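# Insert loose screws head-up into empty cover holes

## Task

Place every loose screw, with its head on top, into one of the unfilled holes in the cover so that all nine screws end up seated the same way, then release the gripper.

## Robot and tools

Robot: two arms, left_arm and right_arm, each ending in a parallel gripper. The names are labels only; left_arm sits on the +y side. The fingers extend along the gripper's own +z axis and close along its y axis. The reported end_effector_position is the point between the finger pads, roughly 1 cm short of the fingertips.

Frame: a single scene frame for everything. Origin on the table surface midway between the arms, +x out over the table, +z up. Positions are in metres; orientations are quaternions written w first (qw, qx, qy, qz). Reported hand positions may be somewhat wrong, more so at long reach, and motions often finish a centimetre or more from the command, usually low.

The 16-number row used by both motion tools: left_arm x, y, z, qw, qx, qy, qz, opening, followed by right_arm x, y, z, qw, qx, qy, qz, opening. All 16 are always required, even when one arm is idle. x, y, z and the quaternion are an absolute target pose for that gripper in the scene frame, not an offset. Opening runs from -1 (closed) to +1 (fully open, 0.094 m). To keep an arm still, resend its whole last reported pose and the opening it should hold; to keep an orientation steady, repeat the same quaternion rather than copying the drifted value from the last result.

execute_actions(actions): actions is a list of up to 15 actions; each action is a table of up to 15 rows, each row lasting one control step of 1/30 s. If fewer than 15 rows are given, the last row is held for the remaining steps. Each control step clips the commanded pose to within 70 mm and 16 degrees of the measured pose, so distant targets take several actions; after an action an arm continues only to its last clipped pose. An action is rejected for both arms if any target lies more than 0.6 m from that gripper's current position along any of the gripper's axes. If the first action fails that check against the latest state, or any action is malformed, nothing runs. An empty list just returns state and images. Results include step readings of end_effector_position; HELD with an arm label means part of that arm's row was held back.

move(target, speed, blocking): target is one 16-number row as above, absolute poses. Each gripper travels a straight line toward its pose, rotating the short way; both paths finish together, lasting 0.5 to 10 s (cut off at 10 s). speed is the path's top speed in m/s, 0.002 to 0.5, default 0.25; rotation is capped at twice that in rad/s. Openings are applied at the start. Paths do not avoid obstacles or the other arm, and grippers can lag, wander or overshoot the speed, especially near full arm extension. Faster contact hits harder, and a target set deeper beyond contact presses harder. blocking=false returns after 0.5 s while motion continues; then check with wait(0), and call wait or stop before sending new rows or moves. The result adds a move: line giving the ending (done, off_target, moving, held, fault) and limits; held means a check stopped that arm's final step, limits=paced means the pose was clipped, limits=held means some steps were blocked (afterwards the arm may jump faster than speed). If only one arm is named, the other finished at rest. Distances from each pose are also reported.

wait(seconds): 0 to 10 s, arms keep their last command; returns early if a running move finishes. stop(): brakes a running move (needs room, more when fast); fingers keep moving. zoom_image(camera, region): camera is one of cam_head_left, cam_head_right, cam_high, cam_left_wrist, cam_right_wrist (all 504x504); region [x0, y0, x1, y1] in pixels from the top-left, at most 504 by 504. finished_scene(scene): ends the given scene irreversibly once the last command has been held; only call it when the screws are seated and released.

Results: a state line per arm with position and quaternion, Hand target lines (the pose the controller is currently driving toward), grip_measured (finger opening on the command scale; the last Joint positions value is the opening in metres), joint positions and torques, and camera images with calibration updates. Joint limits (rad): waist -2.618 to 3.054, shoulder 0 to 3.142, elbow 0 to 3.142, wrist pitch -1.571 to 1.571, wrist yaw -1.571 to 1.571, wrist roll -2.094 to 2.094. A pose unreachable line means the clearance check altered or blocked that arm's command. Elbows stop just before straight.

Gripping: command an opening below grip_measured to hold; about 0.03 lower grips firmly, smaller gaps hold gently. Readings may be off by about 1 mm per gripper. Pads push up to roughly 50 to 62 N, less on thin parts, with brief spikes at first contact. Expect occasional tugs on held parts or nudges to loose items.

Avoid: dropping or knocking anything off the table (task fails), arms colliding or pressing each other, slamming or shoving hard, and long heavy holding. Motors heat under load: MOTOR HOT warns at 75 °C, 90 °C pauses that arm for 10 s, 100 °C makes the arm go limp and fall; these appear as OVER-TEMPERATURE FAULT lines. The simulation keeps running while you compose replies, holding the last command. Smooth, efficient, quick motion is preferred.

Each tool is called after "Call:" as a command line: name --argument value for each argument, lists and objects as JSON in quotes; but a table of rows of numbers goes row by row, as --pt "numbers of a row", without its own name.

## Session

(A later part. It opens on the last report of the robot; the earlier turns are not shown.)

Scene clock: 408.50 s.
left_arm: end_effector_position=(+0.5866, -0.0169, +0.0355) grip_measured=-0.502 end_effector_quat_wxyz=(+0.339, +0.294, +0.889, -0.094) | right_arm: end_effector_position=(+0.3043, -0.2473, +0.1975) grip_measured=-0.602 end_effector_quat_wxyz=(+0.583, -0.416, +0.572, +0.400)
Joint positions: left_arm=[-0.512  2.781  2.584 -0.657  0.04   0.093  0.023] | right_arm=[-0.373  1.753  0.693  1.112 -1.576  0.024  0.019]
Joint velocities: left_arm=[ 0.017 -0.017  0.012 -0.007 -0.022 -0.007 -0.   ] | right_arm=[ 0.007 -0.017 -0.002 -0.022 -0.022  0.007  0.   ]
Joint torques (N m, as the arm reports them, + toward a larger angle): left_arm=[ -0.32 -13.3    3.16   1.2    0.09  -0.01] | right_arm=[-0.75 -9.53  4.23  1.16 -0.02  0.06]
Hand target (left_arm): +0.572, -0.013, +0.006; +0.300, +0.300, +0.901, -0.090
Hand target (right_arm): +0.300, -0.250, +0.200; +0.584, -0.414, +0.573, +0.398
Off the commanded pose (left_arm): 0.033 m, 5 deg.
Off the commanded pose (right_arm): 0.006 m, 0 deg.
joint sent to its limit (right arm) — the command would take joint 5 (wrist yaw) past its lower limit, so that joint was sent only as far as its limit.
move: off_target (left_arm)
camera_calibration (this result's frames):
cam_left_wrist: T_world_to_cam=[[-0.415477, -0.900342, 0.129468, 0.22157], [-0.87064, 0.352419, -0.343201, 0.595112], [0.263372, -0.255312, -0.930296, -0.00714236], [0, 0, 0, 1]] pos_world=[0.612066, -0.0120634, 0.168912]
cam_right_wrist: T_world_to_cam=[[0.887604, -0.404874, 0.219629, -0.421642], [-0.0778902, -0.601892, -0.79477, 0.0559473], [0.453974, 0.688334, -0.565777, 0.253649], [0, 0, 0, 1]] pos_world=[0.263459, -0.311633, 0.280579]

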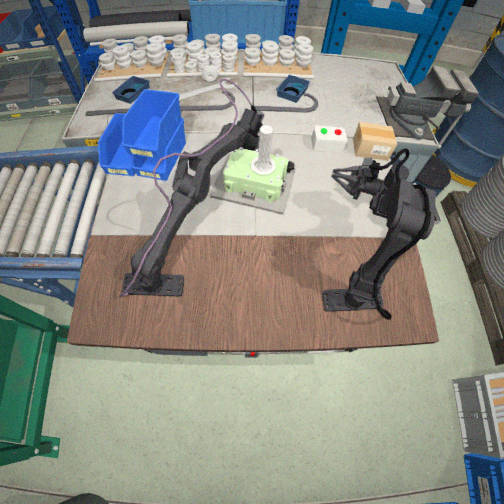

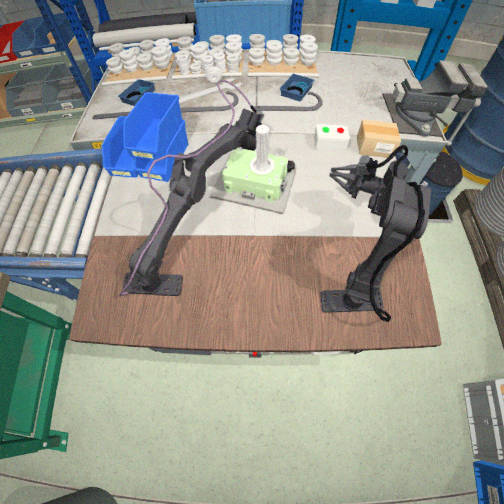

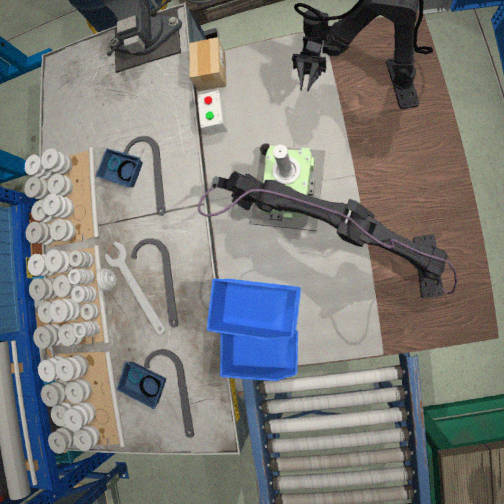

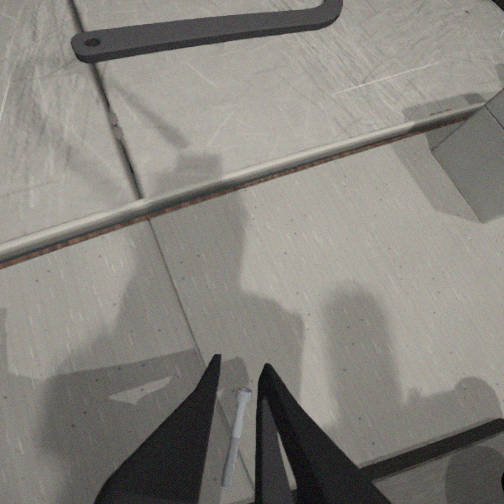

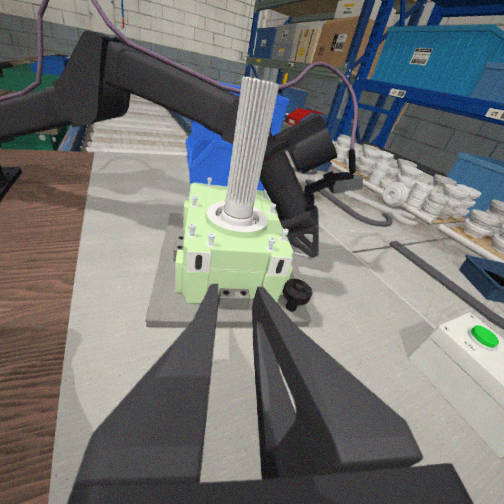

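Call:
move --target '[0.58,-0.01,0.09,0.339,0.294,0.889,-0.094,-0.3,0.3,-0.25,0.2,0.583,-0.416,0.572,0.4,-0.6]' --speed 0.05

Call:
move --target '[0.57,-0.005,0.07,0.335,0.552,0.719,-0.258,-0.3,0.3,-0.25,0.2,0.583,-0.416,0.572,0.4,-0.6]' --speed 0.1

Call:
move --target '[0.57,-0.008,0.03,0.335,0.552,0.719,-0.258,-0.3,0.3,-0.25,0.2,0.583,-0.416,0.572,0.4,-0.6]' --speed 0.04

Scene clock: 410.00 s.
left_arm: end_effector_position=(+0.5819, -0.0140, +0.0456) grip_measured=-0.302 end_effector_quat_wxyz=(+0.327, +0.295, +0.893, -0.092) | right_arm: end_effector_position=(+0.3043, -0.2473, +0.1976) grip_measured=-0.602 end_effector_quat_wxyz=(+0.583, -0.416, +0.572, +0.400)
Joint positions: left_arm=[-0.512  2.782  2.643 -0.738  0.04   0.093  0.033] | right_arm=[-0.373  1.753  0.693  1.113 -1.576  0.025  0.019]
Joint velocities: left_arm=[-0.012  0.022  0.056 -0.007  0.037 -0.007  0.001] | right_arm=[-0.007 -0.007 -0.027 -0.022 -0.037  0.037  0.001]
Joint torques (N m, as the arm reports them, + toward a larger angle): left_arm=[  0.38 -18.04   9.97   0.76   0.03   0.02] | right_arm=[-0.73 -9.52  4.19  1.16 -0.03  0.05]
Hand target (left_arm): +0.581, -0.010, +0.088; +0.342, +0.293, +0.888, -0.095
Hand target (right_arm): +0.300, -0.250, +0.200; +0.584, -0.414, +0.573, +0.398
Off the commanded pose (left_arm): 0.045 m, 1 deg.
Off the commanded pose (right_arm): 0.006 m, 0 deg.
joint sent to its limit (right arm) — the command would take joint 5 (wrist yaw) past its lower limit, so that joint was sent only as far as its limit.
move: off_target (left_arm)
camera_calibration (this result's frames):
cam_left_wrist: T_world_to_cam=[[-0.412775, -0.901925, 0.127072, 0.219302], [-0.87763, 0.356514, -0.320411, 0.59653], [0.243684, -0.24378, -0.938717, 0.0163119], [0, 0, 0, 1]] pos_world=[0.610081, -0.0109003, 0.17858]
cam_right_wrist: T_world_to_cam=[[0.887604, -0.404873, 0.219629, -0.421651], [-0.0778914, -0.601895, -0.794768, 0.0559888], [0.453974, 0.688332, -0.56578, 0.25368], [0, 0, 0, 1]] pos_world=[0.263456, -0.311632, 0.280632]

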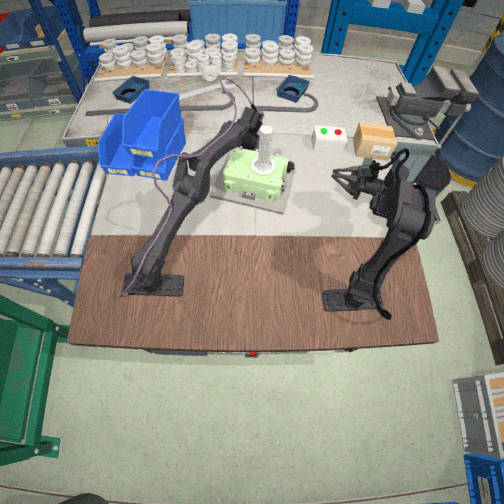

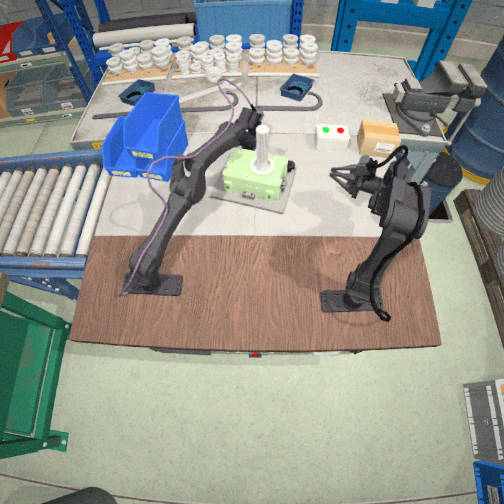

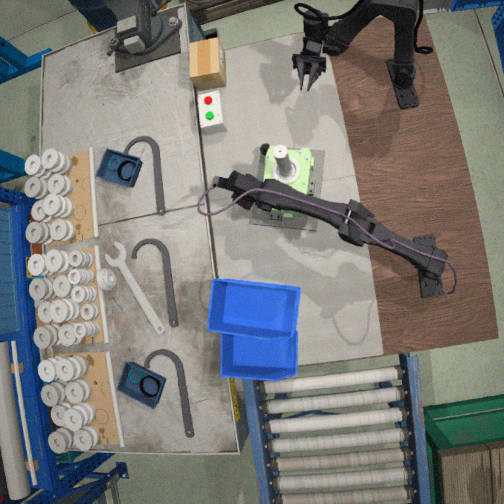

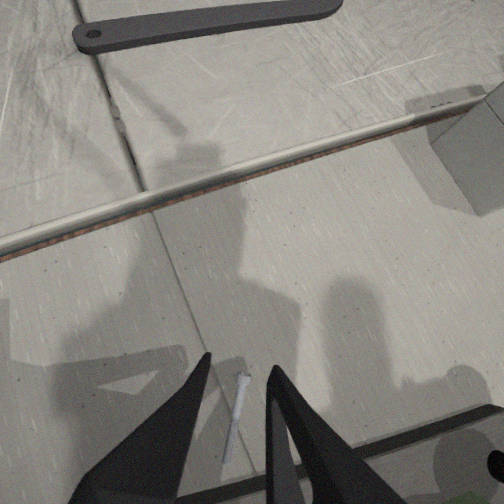

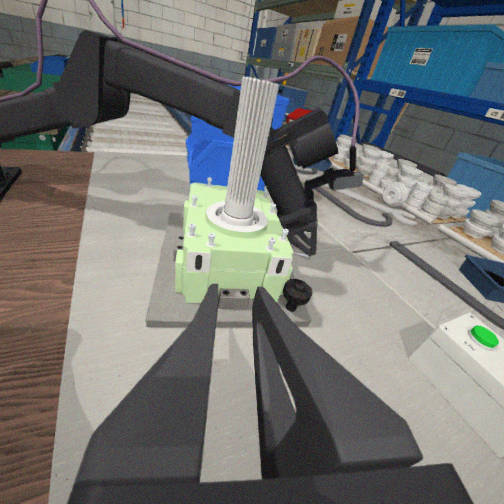

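Scene clock: 413.97 s.
left_arm: end_effector_position=(+0.5804, -0.0120, +0.0740) grip_measured=-0.302 end_effector_quat_wxyz=(+0.378, +0.540, +0.714, -0.235) | right_arm: end_effector_position=(+0.3043, -0.2473, +0.1977) grip_measured=-0.602 end_effector_quat_wxyz=(+0.583, -0.416, +0.572, +0.400)
Joint positions: left_arm=[-0.366  2.857  2.779 -0.758  0.621  0.665  0.033] | right_arm=[-0.373  1.753  0.693  1.114 -1.576  0.026  0.019]
Joint velocities: left_arm=[-0.002  0.027  0.09  -0.081  0.022 -0.037  0.   ] | right_arm=[-0.002 -0.012  0.007 -0.051  0.051 -0.095 -0.   ]
Joint torques (N m, as the arm reports them, + toward a larger angle): left_arm=[  0.98 -13.82   7.78   0.63   0.71   0.07] | right_arm=[-0.73 -9.47  4.19  1.17 -0.02  0.07]
Hand target (left_arm): +0.570, -0.006, +0.070; +0.355, +0.542, +0.719, -0.253
Hand target (right_arm): +0.300, -0.250, +0.200; +0.584, -0.414, +0.573, +0.398
Off the commanded pose (left_arm): 0.013 m, 6 deg.
Off the commanded pose (right_arm): 0.006 m, 0 deg.
joint sent to its limit (right arm) — the command would take joint 5 (wrist yaw) past its lower limit, so that joint was sent only as far as its limit.
move: off_target (left_arm)
camera_calibration (this result's frames):
cam_left_wrist: T_world_to_cam=[[-0.88523, -0.448646, 0.12282, 0.496898], [-0.440832, 0.724908, -0.529316, 0.369931], [0.148442, -0.522709, -0.839488, 0.0883747], [0, 0, 0, 1]] pos_world=[0.589828, 0.000959913, 0.208971]
cam_right_wrist: T_world_to_cam=[[0.887525, -0.404844, 0.220001, -0.421712], [-0.077608, -0.602002, -0.794714, 0.0559503], [0.454176, 0.688255, -0.565711, 0.253647], [0, 0, 0, 1]] pos_world=[0.263422, -0.311619, 0.280732]

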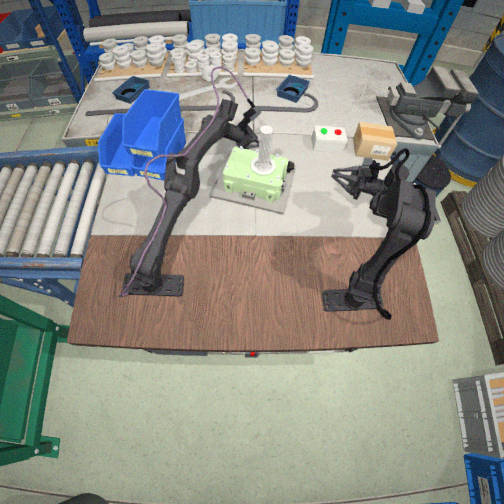

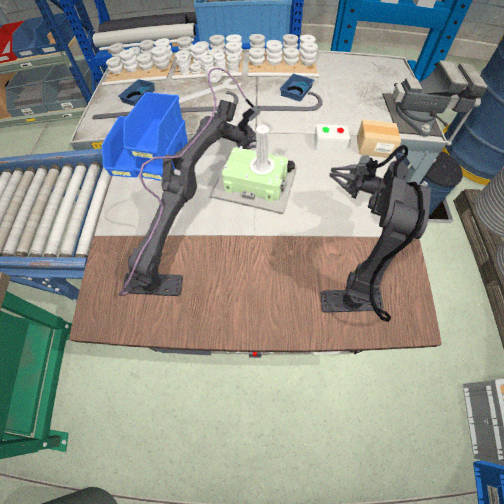

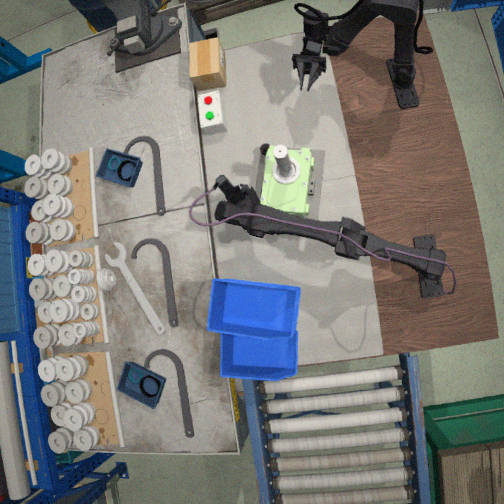

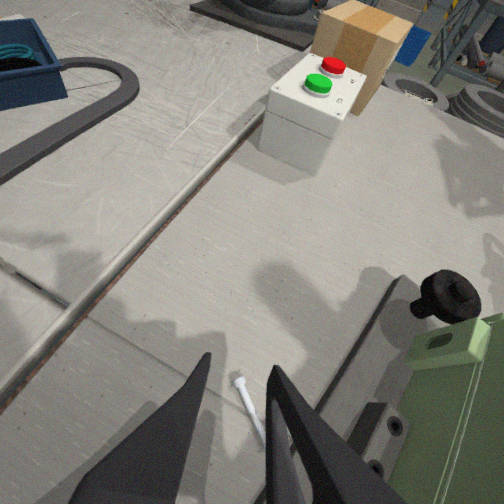

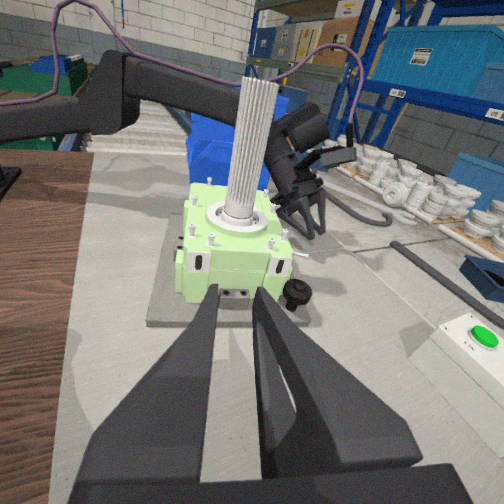

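Scene clock: 415.47 s.
left_arm: end_effector_position=(+0.5784, -0.0141, +0.0649) grip_measured=-0.302 end_effector_quat_wxyz=(+0.376, +0.543, +0.708, -0.250) | right_arm: end_effector_position=(+0.3043, -0.2473, +0.1977) grip_measured=-0.602 end_effector_quat_wxyz=(+0.583, -0.416, +0.572, +0.400)
Joint positions: left_arm=[-0.363  2.878  2.78  -0.746  0.656  0.67   0.033] | right_arm=[-0.373  1.753  0.693  1.115 -1.576  0.027  0.019]
Joint velocities: left_arm=[ 0.007  0.022  0.022  0.066  0.037 -0.066  0.   ] | right_arm=[-0.002  0.002 -0.002 -0.051  0.037  0.022  0.   ]
Joint torques (N m, as the arm reports them, + toward a larger angle): left_arm=[  0.38 -11.05   6.54   0.89   0.33   0.2 ] | right_arm=[-0.73 -9.49  4.2   1.16 -0.03  0.07]
Hand target (left_arm): +0.570, -0.008, +0.031; +0.342, +0.548, +0.719, -0.257
Hand target (right_arm): +0.300, -0.250, +0.200; +0.584, -0.414, +0.573, +0.398
Off the commanded pose (left_arm): 0.036 m, 5 deg.
Off the commanded pose (right_arm): 0.006 m, 0 deg.
joint sent to its limit (right arm) — the command would take joint 5 (wrist yaw) past its lower limit, so that joint was sent only as far as its limit.
move: off_target (left_arm)
camera_calibration (this result's frames):
cam_left_wrist: T_world_to_cam=[[-0.893749, -0.425204, 0.142879, 0.499249], [-0.430736, 0.72461, -0.537965, 0.360499], [0.125214, -0.542349, -0.83077, 0.0924835], [0, 0, 0, 1]] pos_world=[0.589903, 0.0012194, 0.199437]
cam_right_wrist: T_world_to_cam=[[0.887526, -0.404843, 0.220001, -0.42172], [-0.0776092, -0.602005, -0.794712, 0.0559918], [0.454175, 0.688253, -0.565715, 0.253677], [0, 0, 0, 1]] pos_world=[0.263419, -0.311617, 0.280785]

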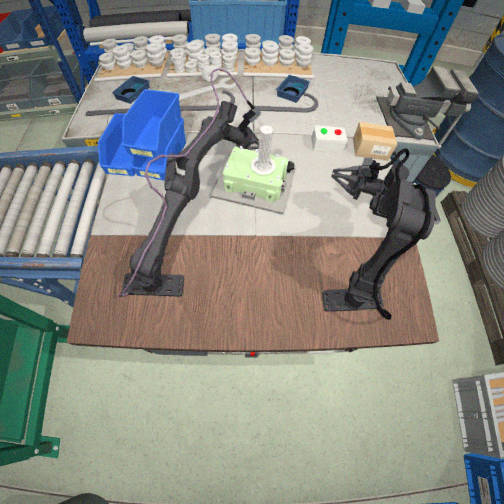

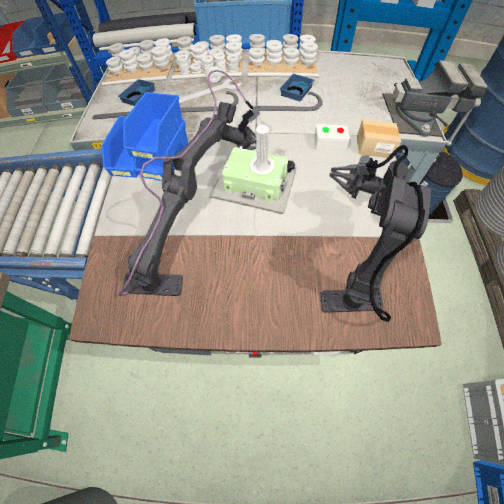

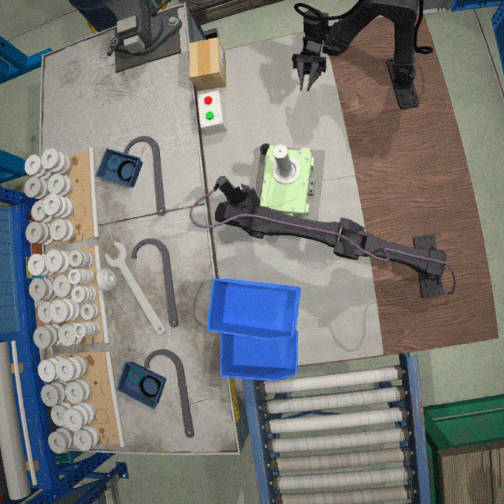

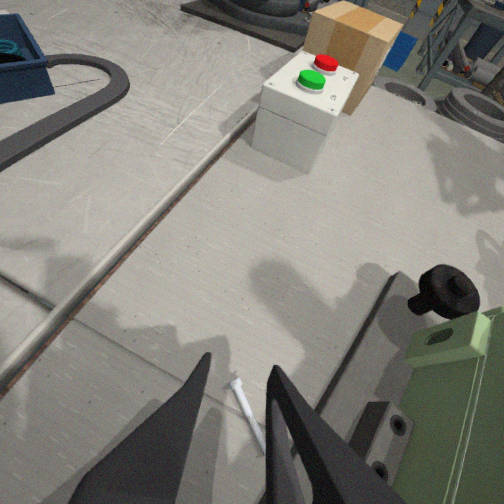

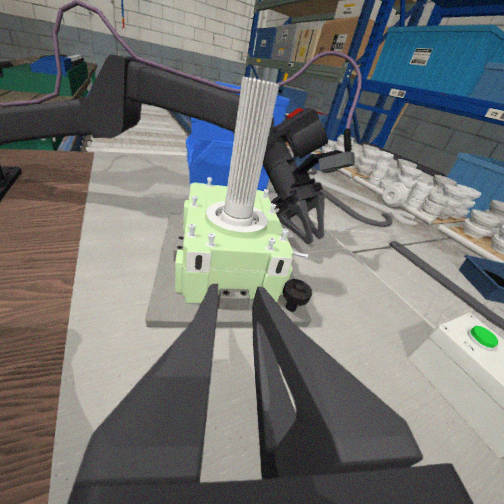

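Call:
move --target '[0.55,0.03,0.2,0.376,0.543,0.708,-0.25,-0.5,0.3,-0.25,0.2,0.583,-0.416,0.572,0.4,-0.6]' --speed 0.08

Call:
move --target '[0.3,0.2,0.2,0.561,0.43,0.561,-0.43,-0.5,0.575,-0.06,0.08,0.4,-0.58,0.58,0.4,-0.5]' --speed 0.15

Call:
move --target '[0.3,0.2,0.2,0.561,0.43,0.561,-0.43,-0.5,0.575,0.01,0.04,0.4,-0.58,0.58,0.4,-0.5]' --speed 0.05

Scene clock: 417.80 s.
left_arm: end_effector_position=(+0.5511, +0.0259, +0.1789) grip_measured=-0.498 end_effector_quat_wxyz=(+0.372, +0.534, +0.718, -0.246) | right_arm: end_effector_position=(+0.3043, -0.2473, +0.1978) grip_measured=-0.602 end_effector_quat_wxyz=(+0.583, -0.417, +0.571, +0.400)
Joint positions: left_arm=[-0.317  2.664  2.833 -1.044  0.669  0.693  0.024] | right_arm=[-0.373  1.753  0.693  1.116 -1.576  0.027  0.019]
Joint velocities: left_arm=[-0.007 -0.007  0.002 -0.11  -0.081  0.037  0.001] | right_arm=[ 0.007 -0.007 -0.002 -0.022 -0.007  0.022  0.001]
Joint torques (N m, as the arm reports them, + toward a larger angle): left_arm=[  0.94 -14.87   7.46   1.24   0.55   0.08] | right_arm=[-0.72 -9.48  4.17  1.17 -0.02  0.05]
Hand target (left_arm): +0.549, +0.030, +0.199; +0.387, +0.537, +0.707, -0.247
Hand target (right_arm): +0.300, -0.250, +0.200; +0.584, -0.414, +0.573, +0.398
Off the commanded pose (left_arm): 0.022 m, 2 deg.
Off the commanded pose (right_arm): 0.006 m, 0 deg.
elbow stopped short (left arm): the move would have taken joint 3 (elbow) straighter than the controller allows; a more bent joint 3 avoids this.
joint sent to its limit (right arm) — the command would take joint 5 (wrist yaw) past its lower limit, so that joint was sent only as far as its limit.
move: off_target (left_arm)
camera_calibration (this result's frames):
cam_left_wrist: T_world_to_cam=[[-0.88074, -0.448128, 0.153227, 0.467149], [-0.456708, 0.718006, -0.525248, 0.393318], [0.12536, -0.532587, -0.83704, 0.213113], [0, 0, 0, 1]] pos_world=[0.564352, 0.0404391, 0.313393]
cam_right_wrist: T_world_to_cam=[[0.887367, -0.404786, 0.220743, -0.421818], [-0.0770393, -0.602212, -0.794611, 0.0558109], [0.454581, 0.688106, -0.565568, 0.253534], [0, 0, 0, 1]] pos_world=[0.263356, -0.311594, 0.280852]

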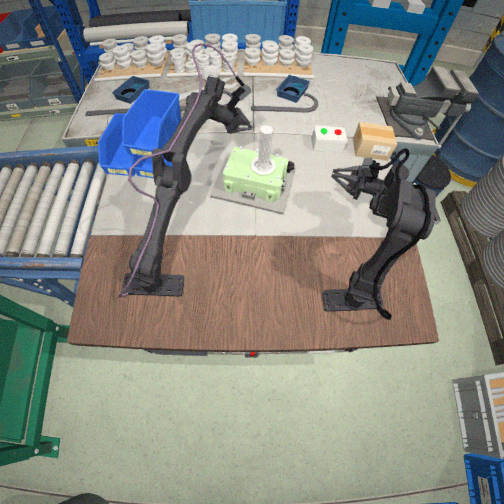

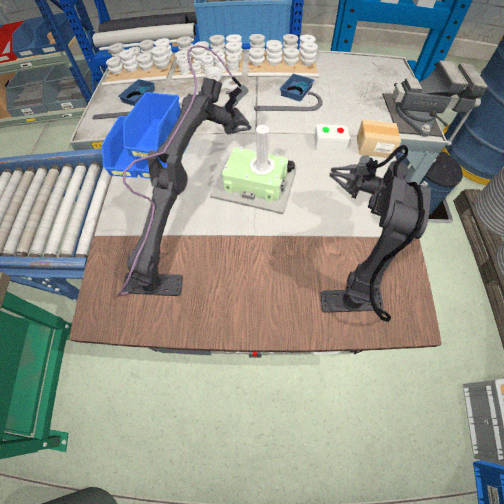

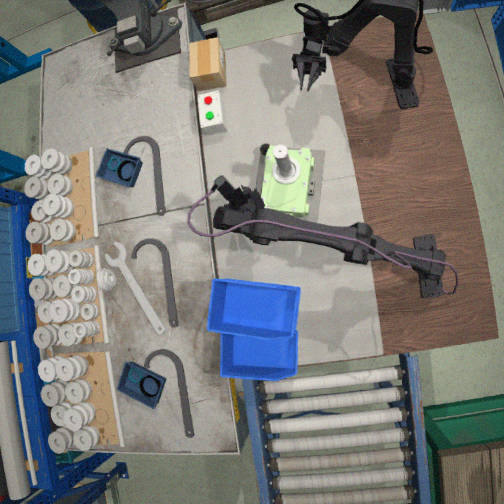

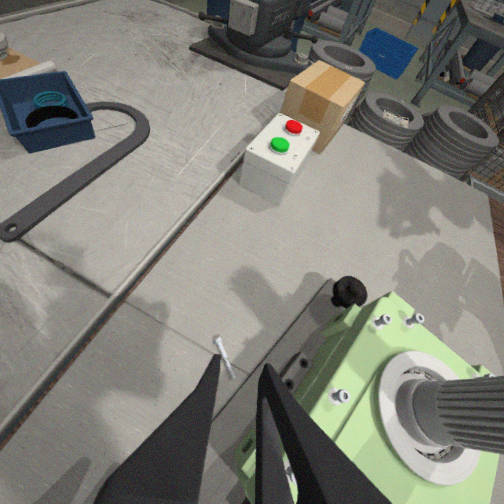

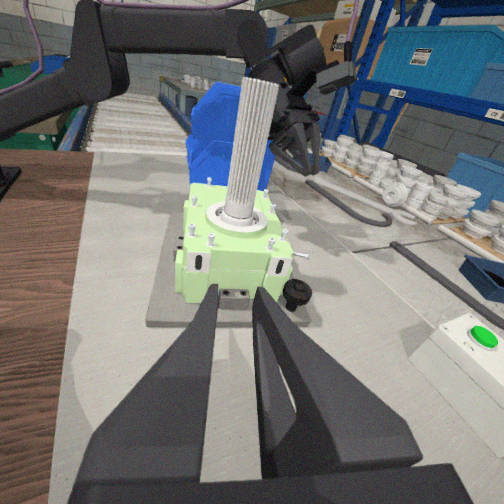

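Scene clock: 421.23 s.
left_arm: end_effector_position=(+0.3017, +0.1975, +0.2037) grip_measured=-0.498 end_effector_quat_wxyz=(+0.565, +0.438, +0.559, -0.420) | right_arm: end_effector_position=(+0.5787, -0.0638, +0.0834) grip_measured=-0.502 end_effector_quat_wxyz=(+0.498, -0.515, +0.598, +0.359)
Joint positions: left_arm=[0.156 1.5   0.511 0.92  1.442 0.094 0.024] | right_arm=[ 0.105  3.017  2.842 -0.437 -1.13  -0.653  0.023]
Joint velocities: left_arm=[ 0.022  0.066 -0.032  0.315 -0.022 -0.256 -0.001] | right_arm=[ 0.002  0.017  0.007  0.051 -0.007 -0.022  0.   ]
Joint torques (N m, as the arm reports them, + toward a larger angle): left_arm=[ 0.93 -3.96  3.42  1.44  0.18 -0.07] | right_arm=[  0.14 -17.88   8.96   1.15  -0.35   0.05]
Hand target (left_arm): +0.299, +0.200, +0.198; +0.559, +0.430, +0.564, -0.429
Hand target (right_arm): +0.577, -0.063, +0.081; +0.493, -0.512, +0.602, +0.365
Off the commanded pose (left_arm): 0.005 m, 2 deg.
Off the commanded pose (right_arm): 0.006 m, 14 deg.
elbow stopped short (right arm): the move would have taken joint 3 (elbow) straighter than the controller allows; a more bent joint 3 avoids this.
move: off_target (right_arm)
camera_calibration (this result's frames):
cam_left_wrist: T_world_to_cam=[[-0.938258, -0.263569, 0.224061, 0.287053], [-0.297912, 0.286391, -0.91062, 0.285049], [0.175842, -0.921147, -0.347229, 0.318267], [0, 0, 0, 1]] pos_world=[0.298285, 0.287194, 0.305765]
cam_right_wrist: T_world_to_cam=[[0.927278, -0.238153, 0.288856, -0.583945], [-0.010199, -0.787358, -0.616412, 0.0311539], [0.374233, 0.568639, -0.732529, -0.00941223], [0, 0, 0, 1]] pos_world=[0.54532, -0.109187, 0.180985]

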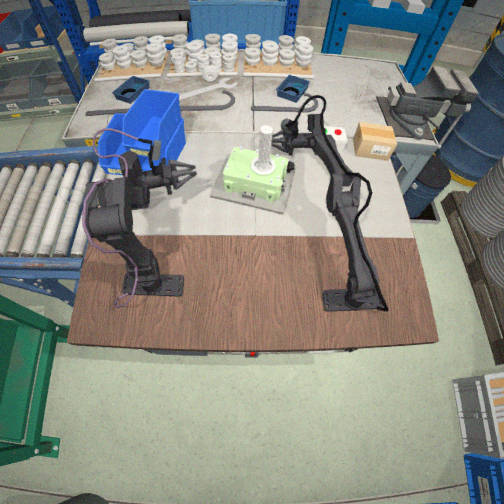

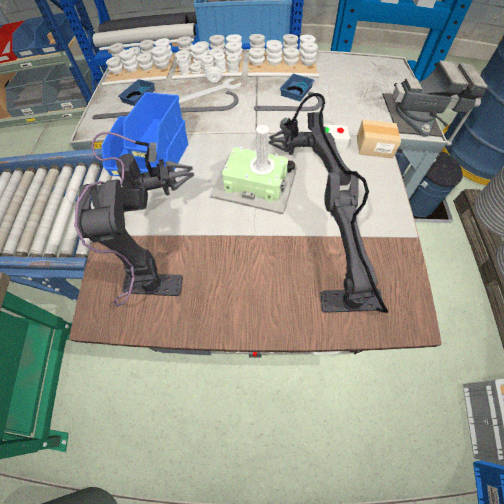

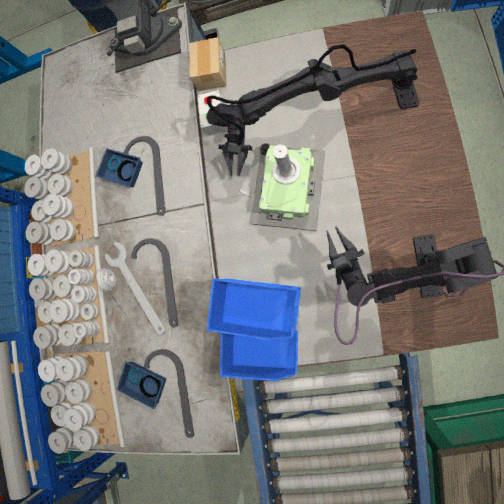

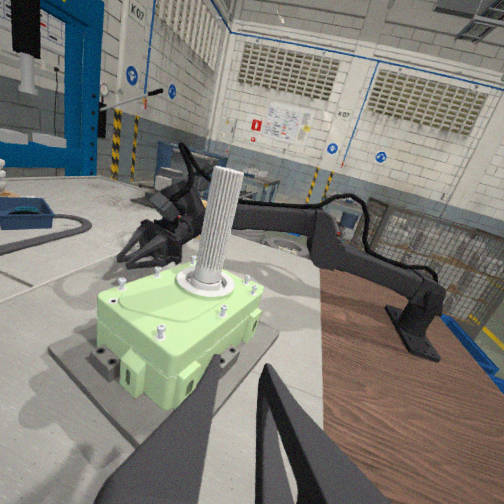

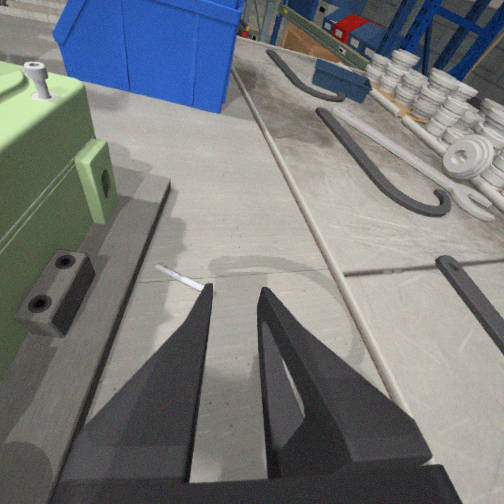

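Scene clock: 424.10 s.
left_arm: end_effector_position=(+0.3032, +0.1977, +0.2082) grip_measured=-0.498 end_effector_quat_wxyz=(+0.569, +0.439, +0.554, -0.420) | right_arm: end_effector_position=(+0.5757, +0.0060, +0.0438) grip_measured=-0.502 end_effector_quat_wxyz=(+0.497, -0.510, +0.610, +0.347)
Joint positions: left_arm=[0.156 1.519 0.511 1.021 1.444 0.022 0.024] | right_arm=[ 0.226  3.1    2.842 -0.246 -0.992 -0.519  0.023]
Joint velocities: left_arm=[-0.007 -0.002  0.002 -0.007 -0.081 -0.022  0.   ] | right_arm=[ 0.002 -0.002 -0.012 -0.022  0.081  0.037  0.   ]
Joint torques (N m, as the arm reports them, + toward a larger angle): left_arm=[ 0.9  -3.93  3.12  1.45  0.11 -0.11] | right_arm=[  0.4  -17.59   9.11   1.46  -0.25   0.08]
Hand target (left_arm): +0.300, +0.200, +0.200; +0.561, +0.431, +0.561, -0.430
Hand target (right_arm): +0.574, +0.010, +0.040; +0.496, -0.509, +0.610, +0.350
Off the commanded pose (left_arm): 0.009 m, 2 deg.
Off the commanded pose (right_arm): 0.006 m, 15 deg.
elbow stopped short (right arm): the move would have taken joint 3 (elbow) straighter than the controller allows; a more bent joint 3 avoids this.
move: off_target (right_arm)
camera_calibration (this result's frames):
cam_left_wrist: T_world_to_cam=[[-0.941175, -0.2603, 0.215485, 0.289577], [-0.287112, 0.279699, -0.916153, 0.288815], [0.178204, -0.924128, -0.337981, 0.31768], [0, 0, 0, 1]] pos_world=[0.298853, 0.288173, 0.309568]
cam_right_wrist: T_world_to_cam=[[0.921365, -0.260329, 0.288642, -0.54954], [-0.0371073, -0.798107, -0.601372, 0.0765697], [0.386922, 0.543373, -0.745008, -0.0835347], [0, 0, 0, 1]] pos_world=[0.54149, -0.0365602, 0.142433]

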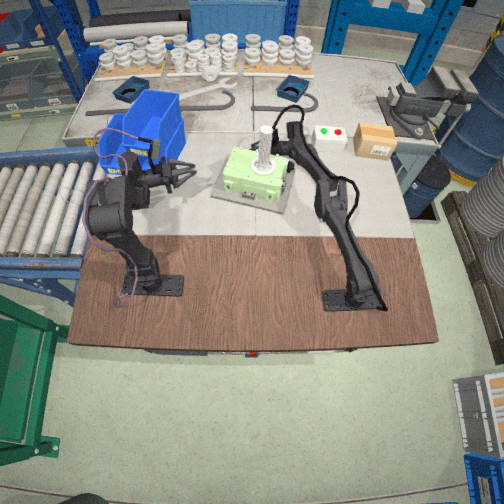

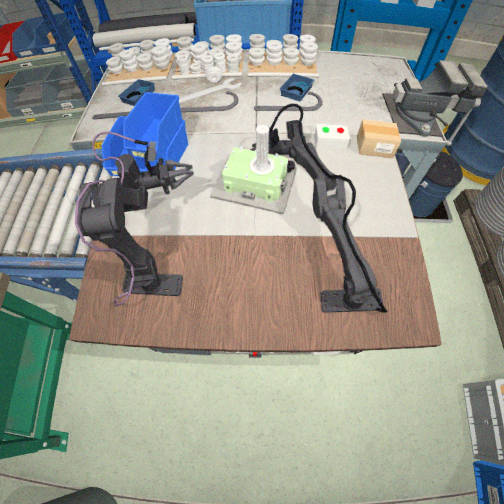

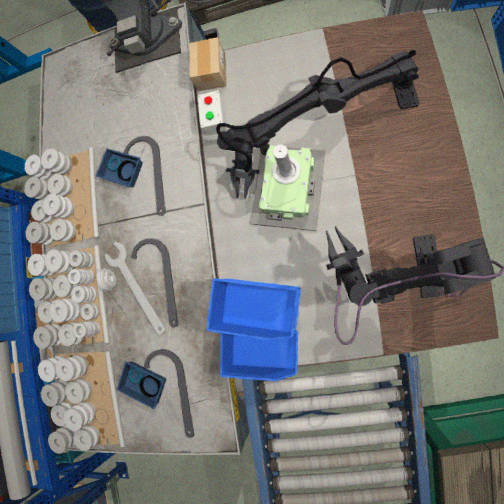

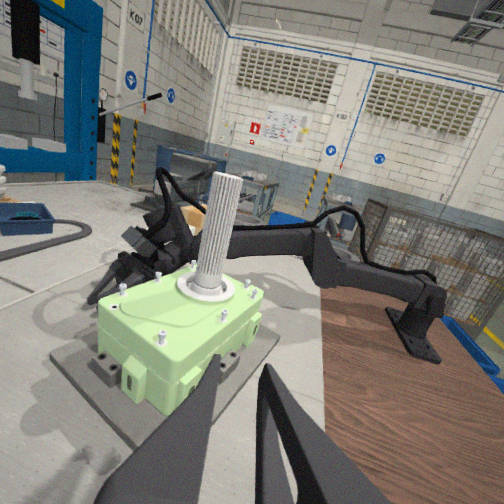

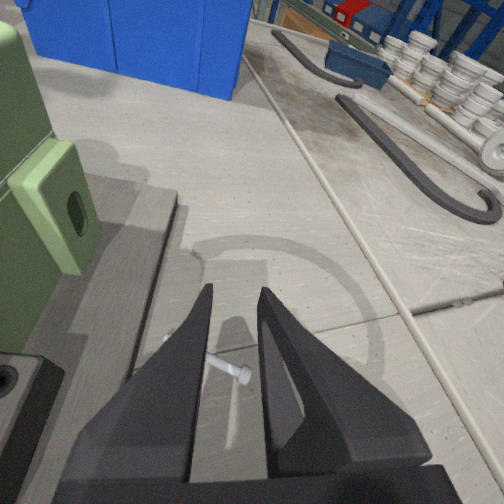

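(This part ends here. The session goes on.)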